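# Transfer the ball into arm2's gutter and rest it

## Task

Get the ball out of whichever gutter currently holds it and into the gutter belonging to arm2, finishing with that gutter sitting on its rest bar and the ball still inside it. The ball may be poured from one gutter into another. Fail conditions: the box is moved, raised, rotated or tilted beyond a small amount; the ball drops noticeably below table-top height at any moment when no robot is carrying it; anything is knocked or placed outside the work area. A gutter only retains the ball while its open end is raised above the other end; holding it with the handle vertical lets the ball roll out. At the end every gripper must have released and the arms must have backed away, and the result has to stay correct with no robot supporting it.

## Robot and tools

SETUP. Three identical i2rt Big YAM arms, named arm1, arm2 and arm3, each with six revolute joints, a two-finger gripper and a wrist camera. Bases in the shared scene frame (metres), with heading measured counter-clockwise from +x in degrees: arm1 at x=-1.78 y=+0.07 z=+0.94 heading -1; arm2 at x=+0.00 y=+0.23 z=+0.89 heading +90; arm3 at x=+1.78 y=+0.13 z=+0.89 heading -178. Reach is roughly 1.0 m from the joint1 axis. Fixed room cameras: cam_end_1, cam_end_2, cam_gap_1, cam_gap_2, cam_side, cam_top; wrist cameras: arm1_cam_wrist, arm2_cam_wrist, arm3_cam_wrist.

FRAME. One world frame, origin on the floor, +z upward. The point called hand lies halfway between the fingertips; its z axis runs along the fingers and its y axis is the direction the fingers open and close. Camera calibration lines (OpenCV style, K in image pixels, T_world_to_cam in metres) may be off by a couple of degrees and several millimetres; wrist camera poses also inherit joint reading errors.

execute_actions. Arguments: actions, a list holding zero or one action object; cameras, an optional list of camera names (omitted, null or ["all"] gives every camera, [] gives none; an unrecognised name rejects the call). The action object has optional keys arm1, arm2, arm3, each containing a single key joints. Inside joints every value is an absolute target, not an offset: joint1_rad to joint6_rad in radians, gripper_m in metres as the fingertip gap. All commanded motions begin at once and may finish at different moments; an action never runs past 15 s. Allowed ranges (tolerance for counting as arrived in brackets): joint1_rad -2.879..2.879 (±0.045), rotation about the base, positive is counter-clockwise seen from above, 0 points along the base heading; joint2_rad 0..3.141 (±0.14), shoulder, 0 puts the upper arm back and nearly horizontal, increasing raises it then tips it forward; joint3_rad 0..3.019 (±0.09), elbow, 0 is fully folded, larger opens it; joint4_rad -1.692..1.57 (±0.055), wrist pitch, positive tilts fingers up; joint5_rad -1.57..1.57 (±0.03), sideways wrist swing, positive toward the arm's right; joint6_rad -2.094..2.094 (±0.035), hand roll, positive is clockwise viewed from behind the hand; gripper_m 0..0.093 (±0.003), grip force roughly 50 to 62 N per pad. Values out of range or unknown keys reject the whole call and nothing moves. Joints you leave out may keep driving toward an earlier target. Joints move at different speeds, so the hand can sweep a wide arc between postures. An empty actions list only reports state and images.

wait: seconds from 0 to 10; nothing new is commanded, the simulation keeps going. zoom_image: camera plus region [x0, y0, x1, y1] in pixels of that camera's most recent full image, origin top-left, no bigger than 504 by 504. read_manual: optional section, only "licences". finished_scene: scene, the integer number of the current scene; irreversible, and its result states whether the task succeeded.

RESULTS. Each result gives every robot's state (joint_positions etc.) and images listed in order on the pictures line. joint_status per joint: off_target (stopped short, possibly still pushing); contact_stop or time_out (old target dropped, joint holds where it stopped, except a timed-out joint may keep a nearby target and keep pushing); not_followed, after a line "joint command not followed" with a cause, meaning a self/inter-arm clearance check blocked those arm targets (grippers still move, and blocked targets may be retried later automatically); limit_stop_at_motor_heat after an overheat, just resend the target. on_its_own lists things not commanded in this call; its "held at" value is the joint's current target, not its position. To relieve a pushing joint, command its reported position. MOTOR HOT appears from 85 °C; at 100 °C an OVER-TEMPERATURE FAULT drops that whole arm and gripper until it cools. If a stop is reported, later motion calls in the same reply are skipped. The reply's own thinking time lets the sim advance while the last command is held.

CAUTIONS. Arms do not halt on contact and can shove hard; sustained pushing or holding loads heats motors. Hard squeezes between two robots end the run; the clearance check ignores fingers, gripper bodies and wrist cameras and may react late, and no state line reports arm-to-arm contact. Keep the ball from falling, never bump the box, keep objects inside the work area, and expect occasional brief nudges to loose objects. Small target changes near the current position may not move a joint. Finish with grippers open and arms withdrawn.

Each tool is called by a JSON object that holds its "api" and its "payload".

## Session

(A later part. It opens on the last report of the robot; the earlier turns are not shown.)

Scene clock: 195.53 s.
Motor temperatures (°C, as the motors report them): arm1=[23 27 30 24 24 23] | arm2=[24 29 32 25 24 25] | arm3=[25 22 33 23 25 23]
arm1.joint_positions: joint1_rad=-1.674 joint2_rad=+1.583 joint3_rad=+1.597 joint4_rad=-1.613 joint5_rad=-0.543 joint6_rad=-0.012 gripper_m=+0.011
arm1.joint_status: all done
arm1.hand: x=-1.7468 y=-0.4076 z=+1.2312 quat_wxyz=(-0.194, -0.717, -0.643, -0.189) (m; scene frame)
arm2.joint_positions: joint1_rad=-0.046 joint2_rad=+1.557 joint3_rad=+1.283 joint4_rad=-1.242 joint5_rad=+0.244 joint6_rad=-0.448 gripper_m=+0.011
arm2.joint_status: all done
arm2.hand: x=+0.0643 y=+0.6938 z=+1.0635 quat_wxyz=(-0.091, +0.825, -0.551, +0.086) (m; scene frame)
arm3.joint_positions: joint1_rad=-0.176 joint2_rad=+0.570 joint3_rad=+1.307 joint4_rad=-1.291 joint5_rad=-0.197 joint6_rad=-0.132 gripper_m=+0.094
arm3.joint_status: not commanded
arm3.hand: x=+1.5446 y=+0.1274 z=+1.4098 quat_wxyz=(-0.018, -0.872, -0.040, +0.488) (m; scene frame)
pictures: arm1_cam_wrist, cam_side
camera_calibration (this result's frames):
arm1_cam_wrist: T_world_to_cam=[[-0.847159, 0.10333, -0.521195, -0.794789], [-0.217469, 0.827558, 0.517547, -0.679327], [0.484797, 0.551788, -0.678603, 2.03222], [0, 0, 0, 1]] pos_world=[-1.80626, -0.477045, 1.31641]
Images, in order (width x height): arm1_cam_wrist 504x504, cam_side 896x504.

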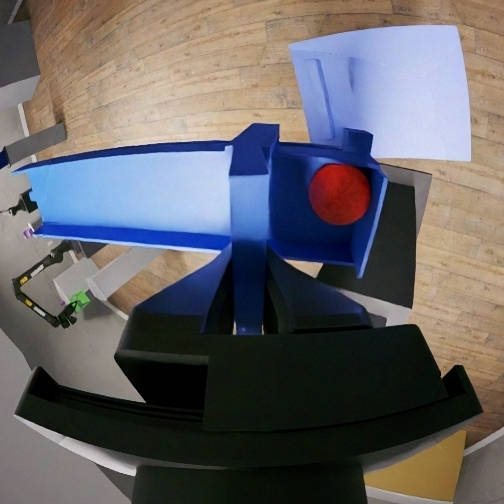

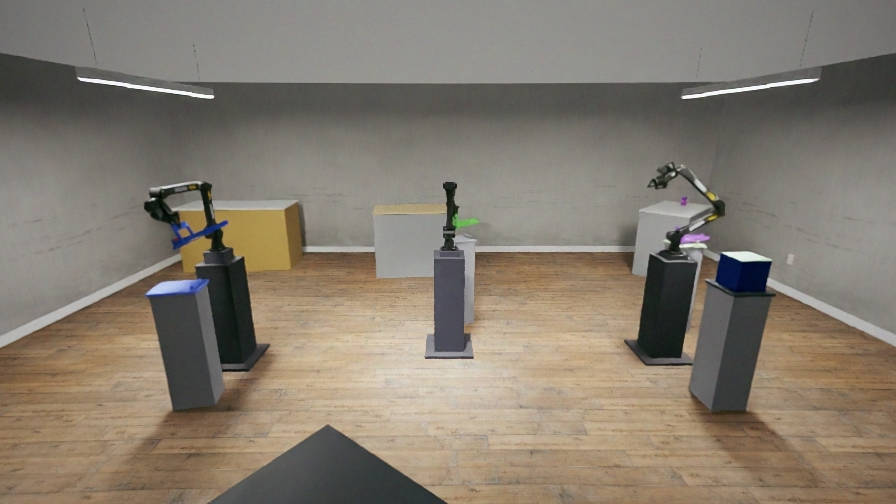

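{"api": "execute_actions", "payload": {"actions": [{"arm1":{"joints":{"joint1_rad":0.107,"joint4_rad":-1.25,"joint5_rad":-0.45,"joint6_rad":0.6}},"arm2":{"joints":{"joint1_rad":1.66,"joint3_rad":1.875,"joint4_rad":-1.6,"joint5_rad":0.0,"joint6_rad":-1.57}}}], "cameras": ["arm1_cam_wrist","cam_side"]}}

{"api": "execute_actions", "payload": {"actions": [{"arm1":{"joints":{"joint4_rad":-1.15,"joint5_rad":-0.2,"joint6_rad":1.15}},"arm2":{"joints":{"joint2_rad":1.833,"joint3_rad":1.875,"joint4_rad":-1.313}}}], "cameras": ["arm1_cam_wrist"]}}

{"api": "execute_actions", "payload": {"actions": [{"arm1":{"joints":{"joint4_rad":-1.15,"joint5_rad":0.0,"joint6_rad":1.57}}}], "cameras": ["arm1_cam_wrist","arm2_cam_wrist","cam_side","cam_gap_1"]}}

Scene clock: 212.13 s.
Motor temperatures (°C, as the motors report them): arm1=[23 26 32 24 24 23] | arm2=[24 29 36 25 24 25] | arm3=[25 22 33 23 25 23]
arm1.joint_positions: joint1_rad=+0.116 joint2_rad=+1.588 joint3_rad=+1.597 joint4_rad=-1.259 joint5_rad=-0.445 joint6_rad=+0.587 gripper_m=+0.011
arm1.joint_status: all done
arm1.hand: x=-1.2421 y=+0.2010 z=+1.2353 quat_wxyz=(-0.075, -0.194, -0.943, -0.259) (m; scene frame)
arm2.joint_positions: joint1_rad=+1.668 joint2_rad=+1.581 joint3_rad=+1.816 joint4_rad=-1.595 joint5_rad=-0.002 joint6_rad=-1.559 gripper_m=+0.011
arm2.joint_status: all done
arm2.hand: x=-0.5136 y=+0.1791 z=+1.2483 quat_wxyz=(-0.074, +0.673, +0.732, -0.075) (m; scene frame)
arm3.joint_positions: joint1_rad=-0.176 joint2_rad=+0.570 joint3_rad=+1.307 joint4_rad=-1.291 joint5_rad=-0.197 joint6_rad=-0.132 gripper_m=+0.094
arm3.joint_status: not commanded
arm3.hand: x=+1.5446 y=+0.1274 z=+1.4098 quat_wxyz=(-0.018, -0.872, -0.040, +0.488) (m; scene frame)
pictures: arm1_cam_wrist, cam_side
camera_calibration (this result's frames):
arm1_cam_wrist: T_world_to_cam=[[-0.331666, -0.788963, -0.517238, 0.386802], [-0.881873, 0.064528, 0.467051, -1.68477], [-0.33511, 0.611043, -0.717167, 0.471785], [0, 0, 0, 1]] pos_world=[-1.19936, 0.125607, 1.32529]
Images, in order (width x height): arm1_cam_wrist 504x504, cam_side 896x504.

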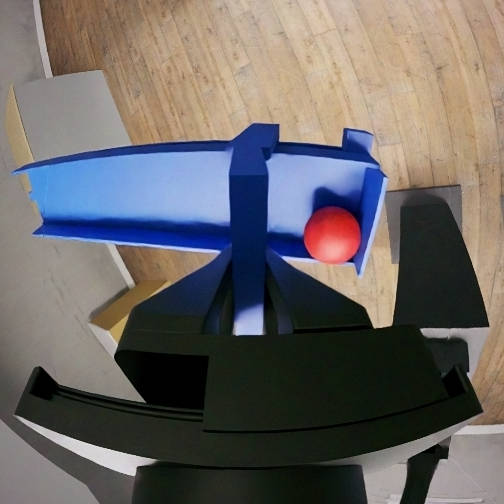

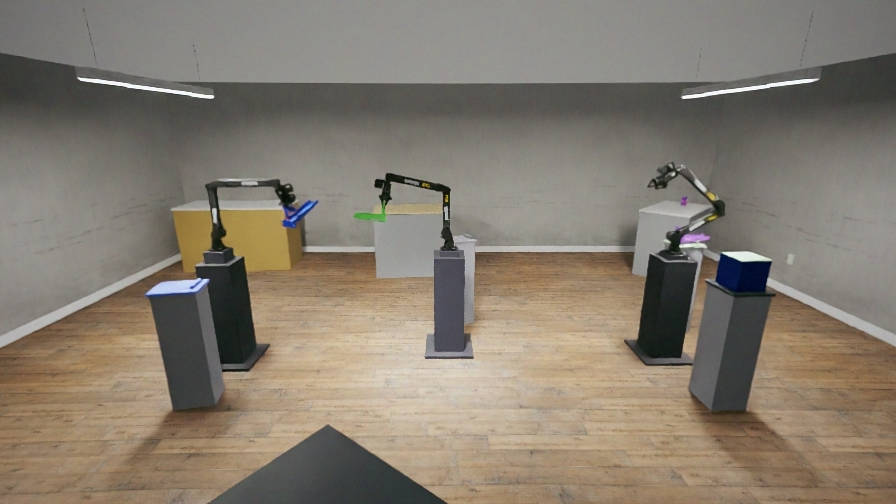

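Scene clock: 213.70 s.
Motor temperatures (°C, as the motors report them): arm1=[23 26 32 24 24 23] | arm2=[24 29 37 25 24 25] | arm3=[25 22 33 23 25 23]
arm1.joint_positions: joint1_rad=+0.116 joint2_rad=+1.588 joint3_rad=+1.597 joint4_rad=-1.178 joint5_rad=-0.199 joint6_rad=+1.137 gripper_m=+0.011
arm1.joint_status: all done
arm1.hand: x=-1.2153 y=+0.1636 z=+1.2297 quat_wxyz=(-0.107, -0.463, -0.858, -0.196) (m; scene frame)
arm2.joint_positions: joint1_rad=+1.668 joint2_rad=+1.860 joint3_rad=+1.829 joint4_rad=-1.332 joint5_rad=-0.002 joint6_rad=-1.560 gripper_m=+0.011
arm2.joint_status: all done
arm2.hand: x=-0.6241 y=+0.1702 z=+1.1134 quat_wxyz=(-0.073, +0.672, +0.733, -0.074) (m; scene frame)
arm3.joint_positions: joint1_rad=-0.176 joint2_rad=+0.570 joint3_rad=+1.307 joint4_rad=-1.291 joint5_rad=-0.197 joint6_rad=-0.132 gripper_m=+0.094
arm3.joint_status: not commanded
arm3.hand: x=+1.5446 y=+0.1274 z=+1.4098 quat_wxyz=(-0.018, -0.872, -0.040, +0.488) (m; scene frame)
pictures: arm1_cam_wrist
camera_calibration (this result's frames):
arm1_cam_wrist: T_world_to_cam=[[-0.754388, -0.490752, -0.435961, -0.29923], [-0.656083, 0.542137, 0.525016, -1.5312], [-0.0213017, 0.682092, -0.730956, 0.88628], [0, 0, 0, 1]] pos_world=[-1.21145, 0.0787476, 1.32128]
Images, in order (width x height): arm1_cam_wrist 504x504.

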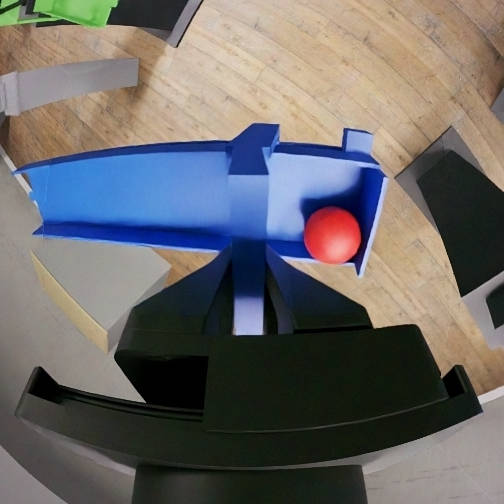

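Scene clock: 215.13 s.
Motor temperatures (°C, as the motors report them): arm1=[23 26 32 24 24 23] | arm2=[24 29 37 25 24 25] | arm3=[25 22 33 23 25 23]
arm1.joint_positions: joint1_rad=+0.116 joint2_rad=+1.588 joint3_rad=+1.597 joint4_rad=-1.178 joint5_rad=-0.003 joint6_rad=+1.558 gripper_m=+0.011
arm1.joint_status: all done
arm1.hand: x=-1.2104 y=+0.1304 z=+1.2266 quat_wxyz=(-0.136, -0.650, -0.733, -0.150) (m; scene frame)
arm2.joint_positions: joint1_rad=+1.668 joint2_rad=+1.860 joint3_rad=+1.829 joint4_rad=-1.332 joint5_rad=-0.002 joint6_rad=-1.560 gripper_m=+0.011
arm2.joint_status: not commanded
arm2.hand: x=-0.6241 y=+0.1702 z=+1.1134 quat_wxyz=(-0.073, +0.672, +0.733, -0.074) (m; scene frame)
arm3.joint_positions: joint1_rad=-0.176 joint2_rad=+0.570 joint3_rad=+1.307 joint4_rad=-1.291 joint5_rad=-0.197 joint6_rad=-0.132 gripper_m=+0.094
arm3.joint_status: not commanded
arm3.hand: x=+1.5446 y=+0.1274 z=+1.4098 quat_wxyz=(-0.018, -0.872, -0.040, +0.488) (m; scene frame)
pictures: arm1_cam_wrist, arm2_cam_wrist, cam_gap_1, cam_side
camera_calibration (this result's frames):
arm1_cam_wrist: T_world_to_cam=[[-0.911854, -0.106143, -0.396554, -0.602281], [-0.323364, 0.780822, 0.534559, -1.14845], [0.252899, 0.615671, -0.746319, 1.26618], [0, 0, 0, 1]] pos_world=[-1.24077, 0.0532532, 1.32005]
arm2_cam_wrist: T_world_to_cam=[[-0.971808, -0.0757074, 0.223288, -0.840548], [0.0675167, 0.818024, 0.571208, -0.728621], [-0.2259, 0.57018, -0.789851, 0.763127], [0, 0, 0, 1]] pos_world=[-0.595268, 0.097274, 1.20663]
Images, in order (width x height): arm1_cam_wrist 504x504, arm2_cam_wrist 504x504, cam_gap_1 896x504, cam_side 896x504.

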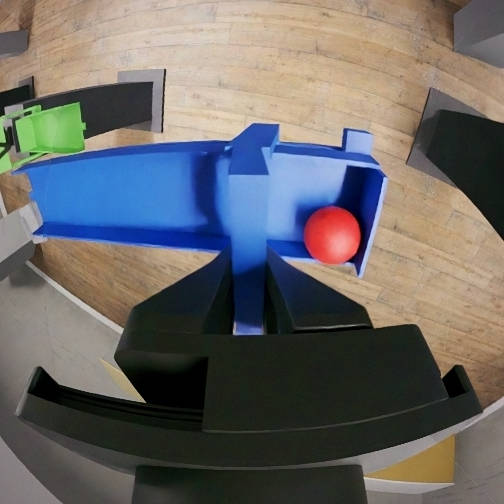

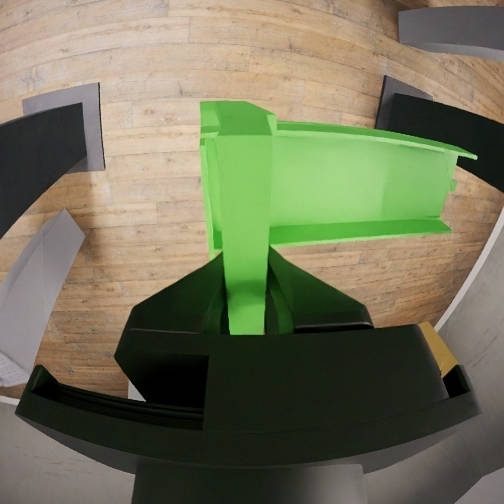

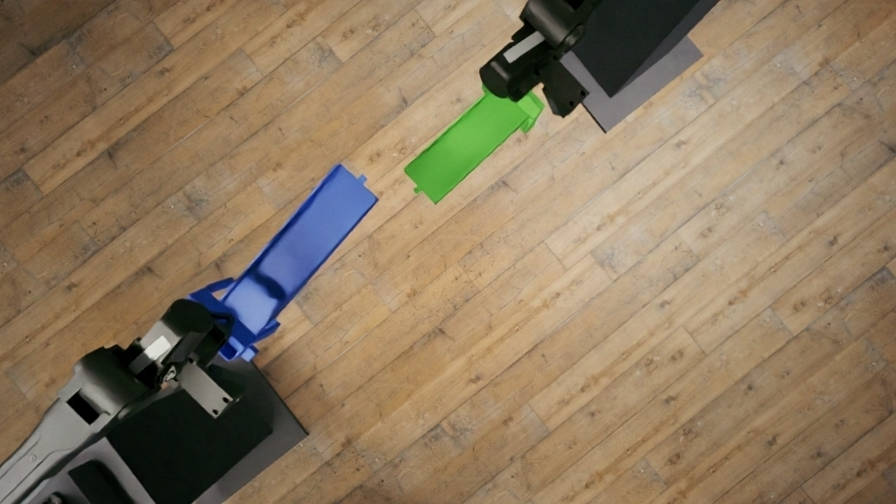

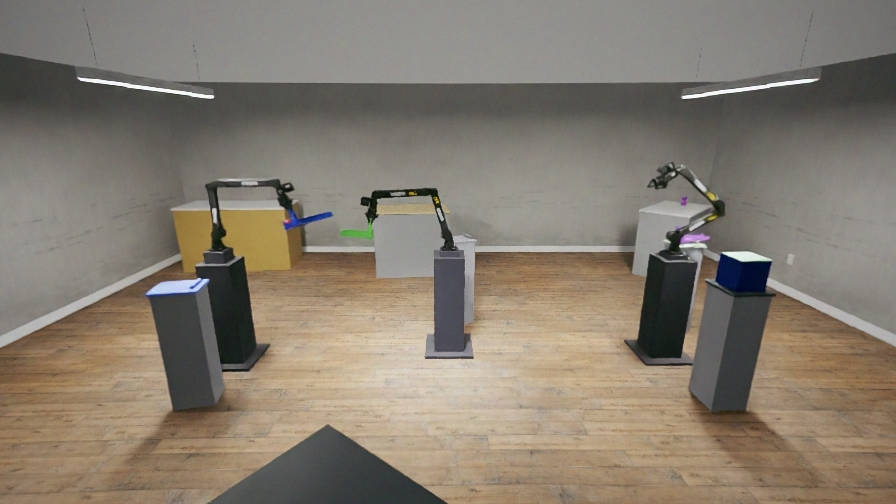

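{"api": "zoom_image", "payload": {"camera": "cam_side", "region": [260, 170, 400, 260]}}

Region (260, 170, 400, 260) of cam_side's 896x504 image, scaled by 3.600, with more detail than that image has; it fills the top 324 rows of this view, and the rest is white.

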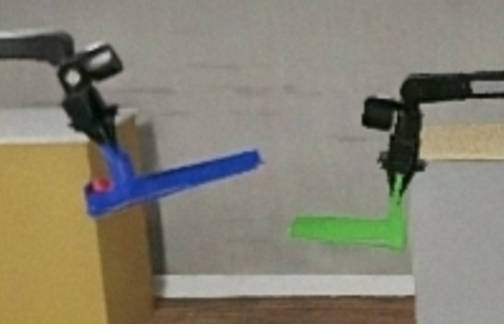

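{"api": "execute_actions", "payload": {"actions": [{"arm1":{"joints":{"joint2_rad":1.76,"joint3_rad":1.84,"joint4_rad":-1.2}},"arm2":{"joints":{"joint2_rad":1.965,"joint3_rad":1.94,"joint4_rad":-1.19}}}], "cameras": []}}

{"api": "execute_actions", "payload": {"actions": [{"arm1":{"joints":{"joint2_rad":1.925,"joint3_rad":2.05,"joint4_rad":-1.32}}}], "cameras": ["arm1_cam_wrist","cam_side","cam_gap_1"]}}

{"api": "zoom_image", "payload": {"camera": "cam_side", "region": [260, 170, 400, 260]}}

Scene clock: 257.40 s.
Motor temperatures (°C, as the motors report them): arm1=[23 27 35 25 23 23] | arm2=[24 32 40 25 24 25] | arm3=[25 22 34 23 25 23]
arm1.joint_positions: joint1_rad=+0.116 joint2_rad=+1.781 joint3_rad=+1.760 joint4_rad=-1.196 joint5_rad=-0.003 joint6_rad=+1.558 gripper_m=+0.011
arm1.joint_status: all done
arm1.hand: x=-1.1506 y=+0.1368 z=+1.1895 quat_wxyz=(-0.119, -0.653, -0.736, -0.133) (m; scene frame)
arm2.joint_positions: joint1_rad=+1.668 joint2_rad=+2.002 joint3_rad=+1.881 joint4_rad=-1.209 joint5_rad=-0.002 joint6_rad=-1.560 gripper_m=+0.011
arm2.joint_status: all done
arm2.hand: x=-0.6762 y=+0.1659 z=+1.0528 quat_wxyz=(-0.084, +0.671, +0.732, -0.086) (m; scene frame)
arm3.joint_positions: joint1_rad=-0.176 joint2_rad=+0.570 joint3_rad=+1.307 joint4_rad=-1.291 joint5_rad=-0.197 joint6_rad=-0.132 gripper_m=+0.094
arm3.joint_status: not commanded
arm3.hand: x=+1.5446 y=+0.1274 z=+1.4098 quat_wxyz=(-0.018, -0.872, -0.040, +0.488) (m; scene frame)
pictures: none
No camera images: the call's "cameras" was empty. Leave "cameras" out to get every camera's image.

Scene clock: 258.47 s.
Motor temperatures (°C, as the motors report them): arm1=[23 27 35 25 23 23] | arm2=[24 33 40 25 24 25] | arm3=[25 22 34 23 25 23]
arm1.joint_positions: joint1_rad=+0.116 joint2_rad=+1.936 joint3_rad=+1.970 joint4_rad=-1.310 joint5_rad=-0.003 joint6_rad=+1.559 gripper_m=+0.011
arm1.joint_status: all done
arm1.hand: x=-1.1116 y=+0.1409 z=+1.1794 quat_wxyz=(-0.100, -0.656, -0.739, -0.111) (m; scene frame)
arm2.joint_positions: joint1_rad=+1.668 joint2_rad=+2.002 joint3_rad=+1.881 joint4_rad=-1.209 joint5_rad=-0.002 joint6_rad=-1.560 gripper_m=+0.011
arm2.joint_status: not commanded
arm2.hand: x=-0.6762 y=+0.1659 z=+1.0528 quat_wxyz=(-0.084, +0.671, +0.732, -0.086) (m; scene frame)
arm3.joint_positions: joint1_rad=-0.176 joint2_rad=+0.570 joint3_rad=+1.307 joint4_rad=-1.291 joint5_rad=-0.197 joint6_rad=-0.132 gripper_m=+0.094
arm3.joint_status: not commanded
arm3.hand: x=+1.5446 y=+0.1274 z=+1.4098 quat_wxyz=(-0.018, -0.872, -0.040, +0.488) (m; scene frame)
pictures: arm1_cam_wrist, cam_gap_1, cam_side
camera_calibration (this result's frames):
arm1_cam_wrist: T_world_to_cam=[[-0.949053, -0.108896, -0.295701, -0.689604], [-0.263985, 0.78718, 0.557369, -1.06128], [0.172075, 0.607034, -0.775823, 1.14569], [0, 0, 0, 1]] pos_world=[-1.13178, 0.0648527, 1.27646]
Images, in order (width x height): arm1_cam_wrist 504x504, cam_gap_1 896x504, cam_side 896x504.

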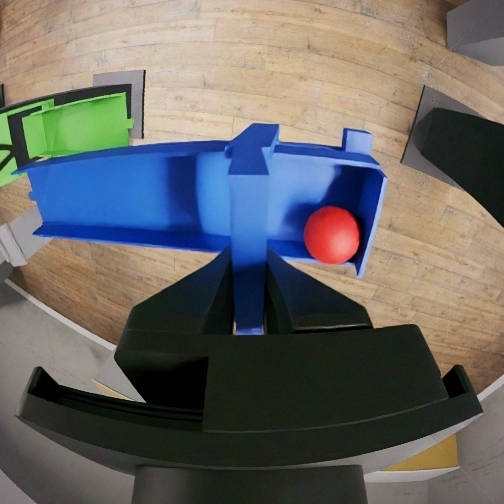

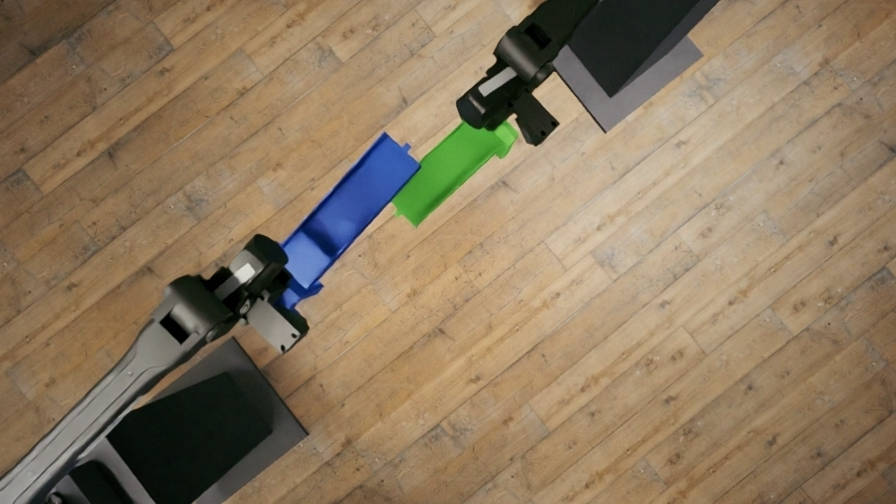

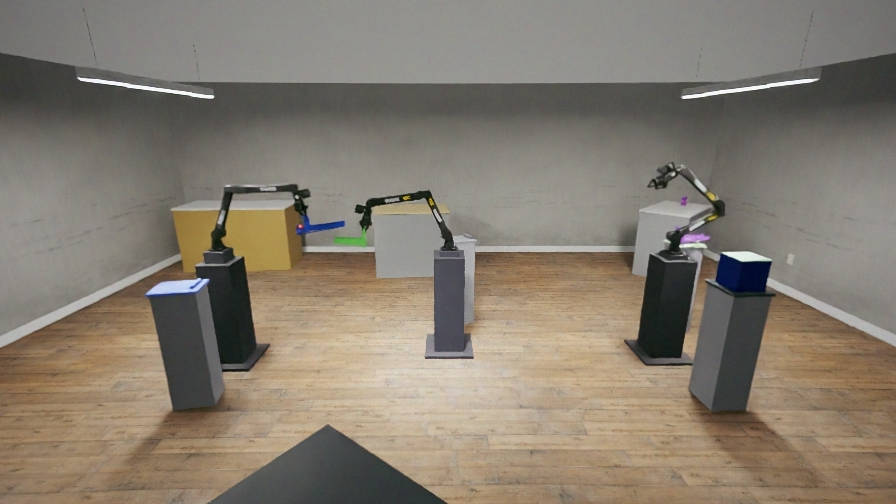

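Region (260, 170, 400, 260) of cam_side's 896x504 image, scaled by 3.600, with more detail than that image has; it fills the top 324 rows of this view, and the rest is white.

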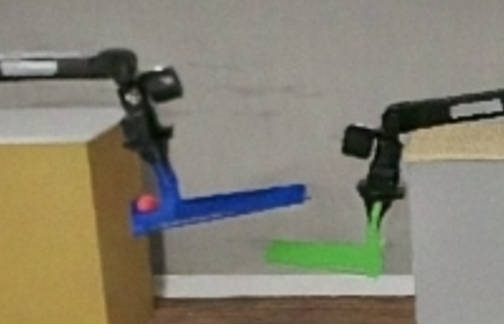

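{"api": "zoom_image", "payload": {"camera": "cam_gap_1", "region": [250, 90, 560, 320]}}

{"api": "execute_actions", "payload": {"actions": [], "cameras": ["cam_end_1","cam_end_2","arm2_cam_wrist"]}}

{"api": "zoom_image", "payload": {"camera": "cam_end_1", "region": [370, 90, 510, 210]}}

Region (250, 90, 560, 320) of cam_gap_1's 896x504 image, scaled by 1.626, with more detail than that image has; it fills the top 374 rows of this view, and the rest is white.

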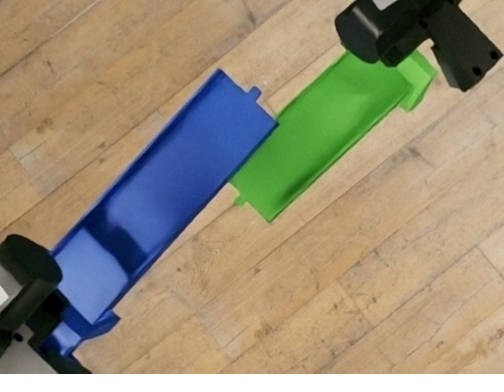

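Scene clock: 273.03 s.
Motor temperatures (°C, as the motors report them): arm1=[23 28 38 24 23 23] | arm2=[24 34 42 25 24 25] | arm3=[25 22 34 23 25 23]
arm1.joint_positions: joint1_rad=+0.116 joint2_rad=+1.936 joint3_rad=+1.970 joint4_rad=-1.310 joint5_rad=-0.003 joint6_rad=+1.559 gripper_m=+0.011
arm1.joint_status: all done
arm1.hand: x=-1.1116 y=+0.1409 z=+1.1794 quat_wxyz=(-0.100, -0.656, -0.739, -0.111) (m; scene frame)
arm2.joint_positions: joint1_rad=+1.668 joint2_rad=+2.002 joint3_rad=+1.881 joint4_rad=-1.209 joint5_rad=-0.002 joint6_rad=-1.560 gripper_m=+0.011
arm2.joint_status: not commanded
arm2.hand: x=-0.6762 y=+0.1659 z=+1.0528 quat_wxyz=(-0.084, +0.671, +0.732, -0.086) (m; scene frame)
arm3.joint_positions: joint1_rad=-0.176 joint2_rad=+0.570 joint3_rad=+1.307 joint4_rad=-1.291 joint5_rad=-0.197 joint6_rad=-0.132 gripper_m=+0.094
arm3.joint_status: not commanded
arm3.hand: x=+1.5446 y=+0.1274 z=+1.4098 quat_wxyz=(-0.018, -0.872, -0.040, +0.488) (m; scene frame)
pictures: arm2_cam_wrist, cam_end_1, cam_end_2
camera_calibration (this result's frames):
arm2_cam_wrist: T_world_to_cam=[[-0.963936, -0.0757298, 0.255131, -0.906139], [0.0854545, 0.81982, 0.566209, -0.669896], [-0.25204, 0.567592, -0.783783, 0.682255], [0, 0, 0, 1]] pos_world=[-0.644259, 0.09333, 1.14522]
Images, in order (width x height): arm2_cam_wrist 504x504, cam_end_1 896x504, cam_end_2 896x504.

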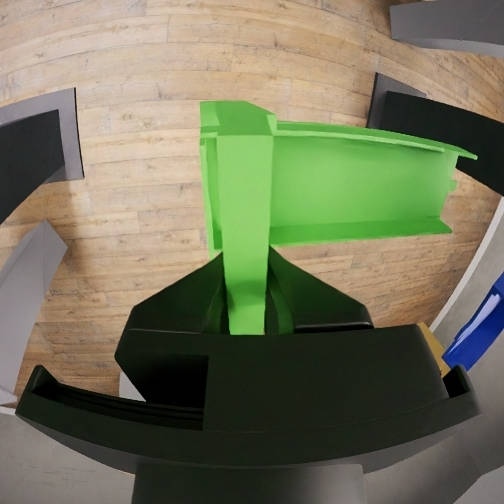

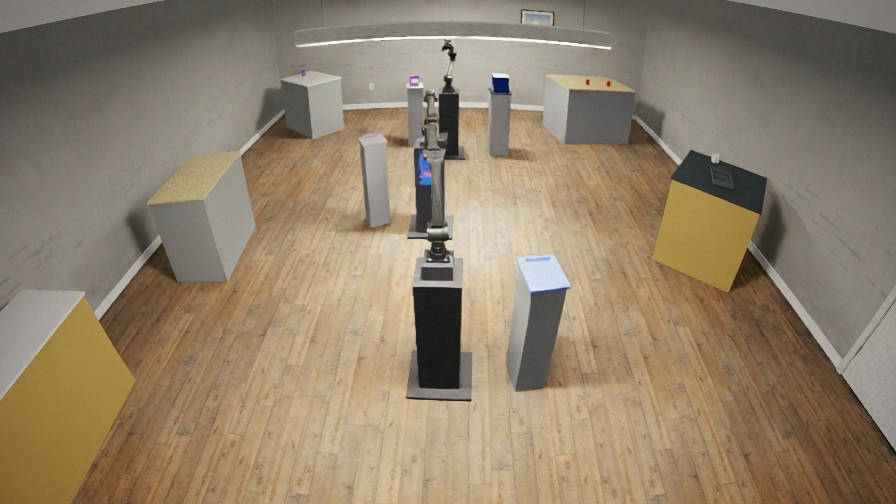

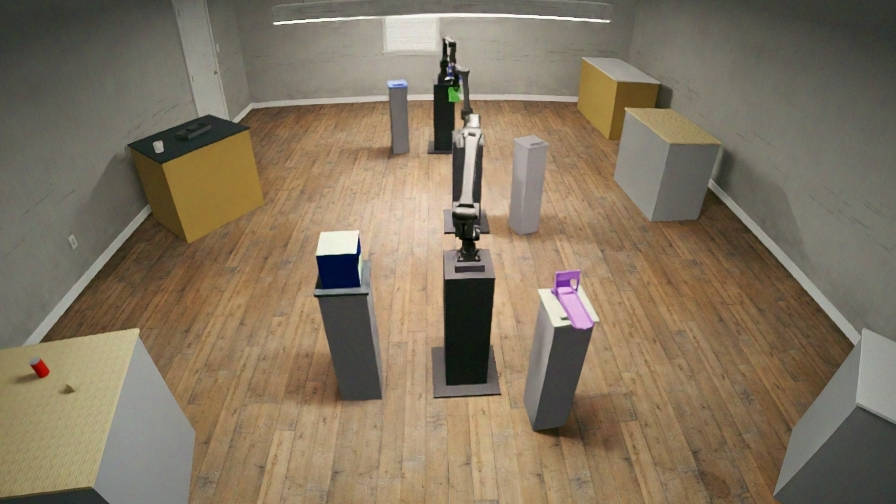

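Region (370, 90, 510, 210) of cam_end_1's 896x504 image, scaled by 3.600, with more detail than that image has; it fills the top 432 rows of this view, and the rest is white.

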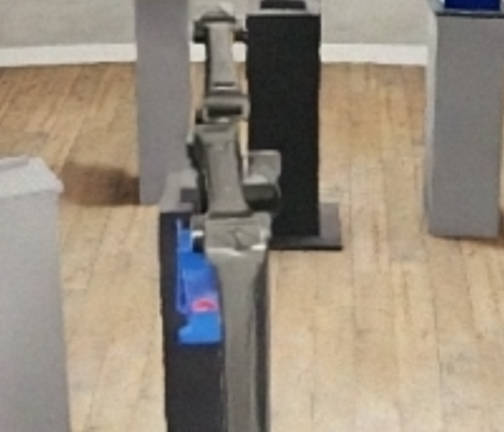

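{"api": "execute_actions", "payload": {"actions": [{"arm1":{"joints":{"joint1_rad":0.05,"joint2_rad":2.025,"joint3_rad":2.2,"joint4_rad":-1.34}},"arm2":{"joints":{"joint4_rad":-1.13}}}], "cameras": ["cam_side","cam_gap_1"]}}

{"api": "zoom_image", "payload": {"camera": "cam_side", "region": [260, 170, 400, 260]}}

{"api": "zoom_image", "payload": {"camera": "cam_gap_1", "region": [250, 90, 560, 320]}}

Scene clock: 292.43 s.
Motor temperatures (°C, as the motors report them): arm1=[23 28 40 24 23 23] | arm2=[24 35 44 25 24 25] | arm3=[25 22 34 23 25 23]
arm1.joint_positions: joint1_rad=+0.043 joint2_rad=+2.027 joint3_rad=+2.118 joint4_rad=-1.334 joint5_rad=-0.001 joint6_rad=+1.559 gripper_m=+0.011
arm1.joint_status: all done
arm1.hand: x=-1.0725 y=+0.0931 z=+1.1847 quat_wxyz=(-0.116, -0.681, -0.713, -0.119) (m; scene frame)
arm2.joint_positions: joint1_rad=+1.668 joint2_rad=+2.002 joint3_rad=+1.881 joint4_rad=-1.154 joint5_rad=-0.002 joint6_rad=-1.560 gripper_m=+0.011
arm2.joint_status: all done
arm2.hand: x=-0.6892 y=+0.1646 z=+1.0564 quat_wxyz=(-0.102, +0.668, +0.729, -0.106) (m; scene frame)
arm3.joint_positions: joint1_rad=-0.176 joint2_rad=+0.570 joint3_rad=+1.307 joint4_rad=-1.291 joint5_rad=-0.197 joint6_rad=-0.132 gripper_m=+0.094
arm3.joint_status: not commanded
arm3.hand: x=+1.5446 y=+0.1274 z=+1.4098 quat_wxyz=(-0.018, -0.872, -0.040, +0.488) (m; scene frame)
pictures: cam_gap_1, cam_side
Images, in order (width x height): cam_gap_1 896x504, cam_side 896x504.

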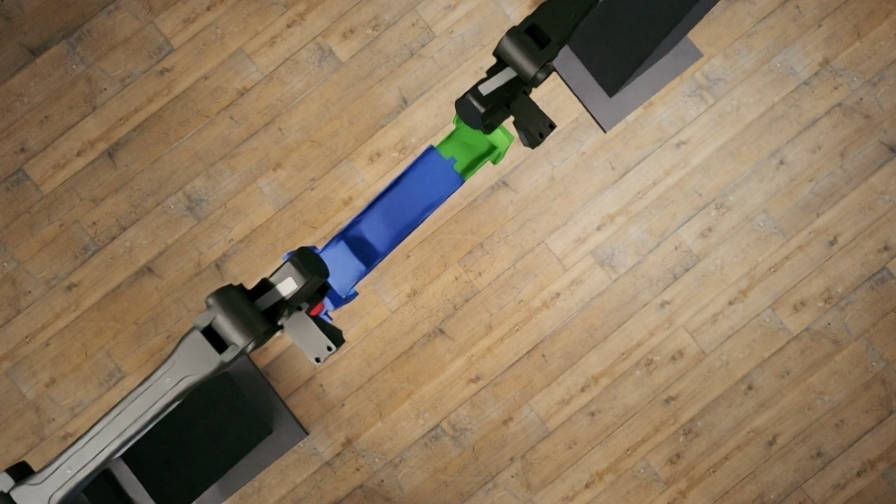

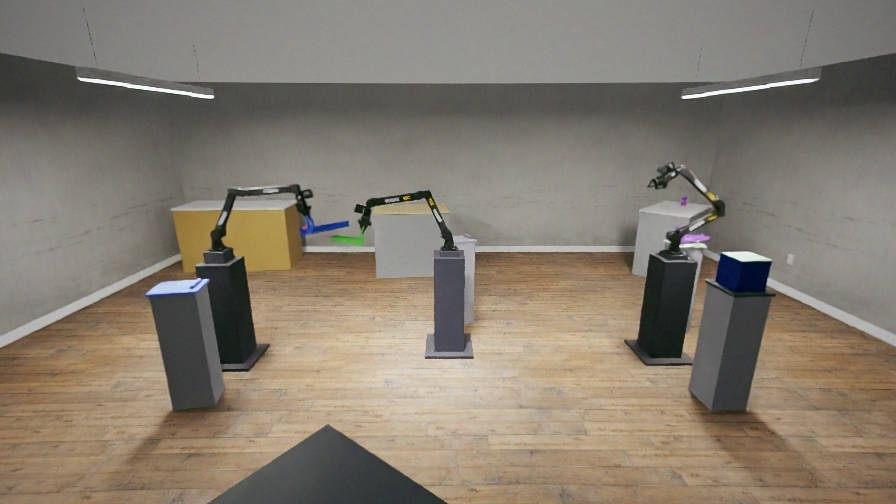

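Region (260, 170, 400, 260) of cam_side's 896x504 image, scaled by 3.600, with more detail than that image has; it fills the top 324 rows of this view, and the rest is white.

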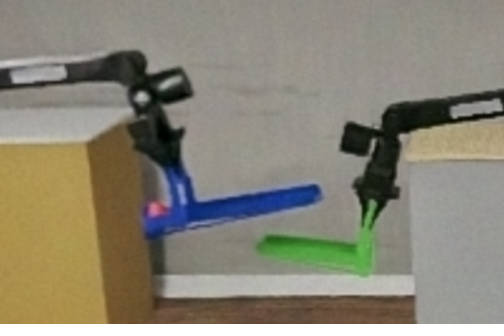

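Region (250, 90, 560, 320) of cam_gap_1's 896x504 image, scaled by 1.626, with more detail than that image has; it fills the top 374 rows of this view, and the rest is white.

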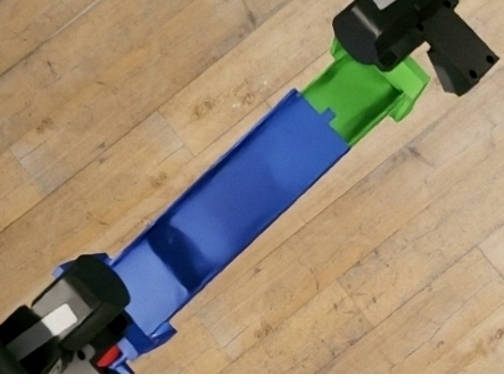

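{"api": "execute_actions", "payload": {"actions": [{"arm1":{"joints":{"joint1_rad":0.062,"joint4_rad":-1.45}}}], "cameras": ["cam_side","cam_gap_1","arm1_cam_wrist"]}}

{"api": "zoom_image", "payload": {"camera": "cam_side", "region": [260, 170, 400, 260]}}

{"api": "zoom_image", "payload": {"camera": "cam_gap_1", "region": [250, 90, 560, 320]}}

Scene clock: 300.00 s.
Motor temperatures (°C, as the motors report them): arm1=[23 29 41 24 23 23] | arm2=[24 35 44 25 24 25] | arm3=[25 22 35 23 25 23]
arm1.joint_positions: joint1_rad=+0.052 joint2_rad=+2.027 joint3_rad=+2.120 joint4_rad=-1.438 joint5_rad=-0.001 joint6_rad=+1.559 gripper_m=+0.011
arm1.joint_status: all done
arm1.hand: x=-1.0971 y=+0.0980 z=+1.1782 quat_wxyz=(-0.080, -0.683, -0.721, -0.083) (m; scene frame)
arm2.joint_positions: joint1_rad=+1.668 joint2_rad=+2.002 joint3_rad=+1.881 joint4_rad=-1.154 joint5_rad=-0.002 joint6_rad=-1.560 gripper_m=+0.011
arm2.joint_status: not commanded
arm2.hand: x=-0.6892 y=+0.1646 z=+1.0564 quat_wxyz=(-0.102, +0.668, +0.729, -0.106) (m; scene frame)
arm3.joint_positions: joint1_rad=-0.176 joint2_rad=+0.570 joint3_rad=+1.307 joint4_rad=-1.291 joint5_rad=-0.197 joint6_rad=-0.132 gripper_m=+0.094
arm3.joint_status: not commanded
arm3.hand: x=+1.5446 y=+0.1274 z=+1.4098 quat_wxyz=(-0.018, -0.872, -0.040, +0.488) (m; scene frame)
pictures: arm1_cam_wrist, cam_gap_1, cam_side
camera_calibration (this result's frames):
arm1_cam_wrist: T_world_to_cam=[[-0.972297, -0.0481546, -0.228736, -0.791265], [-0.17327, 0.805293, 0.566993, -0.936563], [0.156896, 0.590919, -0.791327, 1.17154], [0, 0, 0, 1]] pos_world=[-1.11543, 0.023822, 1.2771]
Images, in order (width x height): arm1_cam_wrist 504x504, cam_gap_1 896x504, cam_side 896x504.

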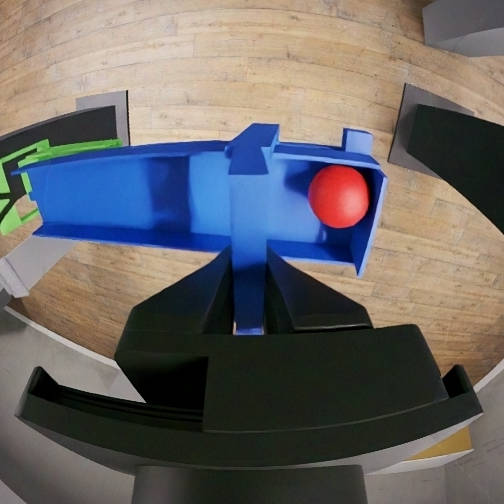

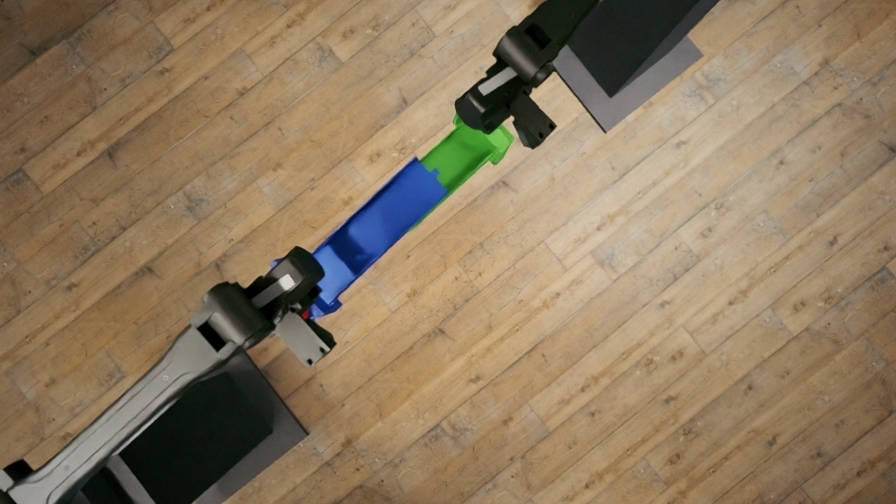

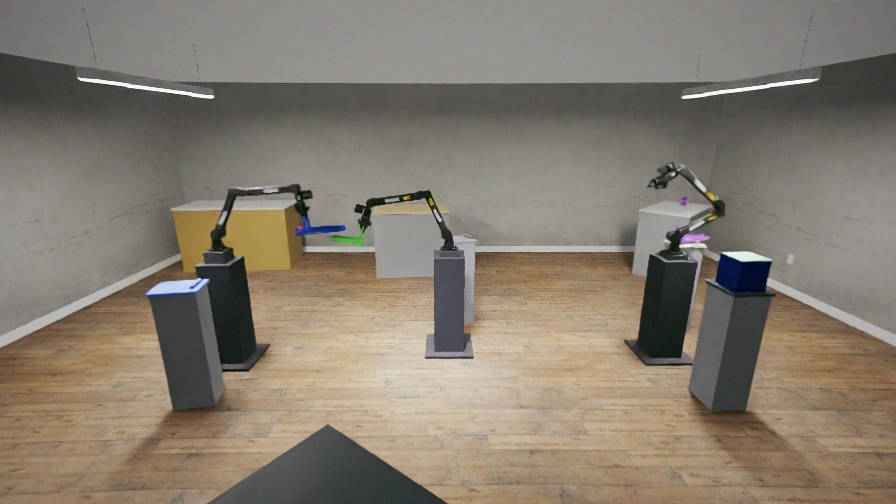

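Region (260, 170, 400, 260) of cam_side's 896x504 image, scaled by 3.600, with more detail than that image has; it fills the top 324 rows of this view, and the rest is white.

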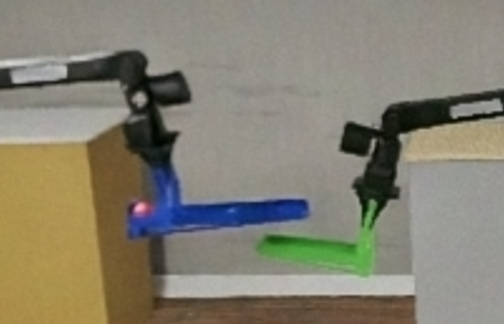

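Region (250, 90, 560, 320) of cam_gap_1's 896x504 image, scaled by 1.626, with more detail than that image has; it fills the top 374 rows of this view, and the rest is white.

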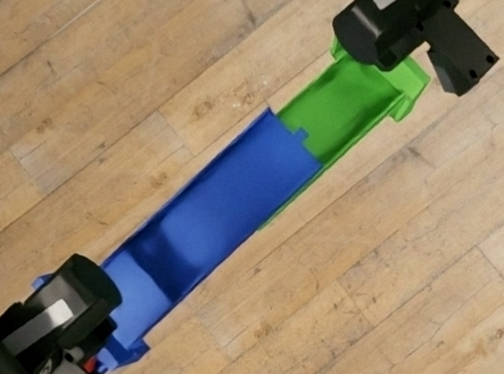

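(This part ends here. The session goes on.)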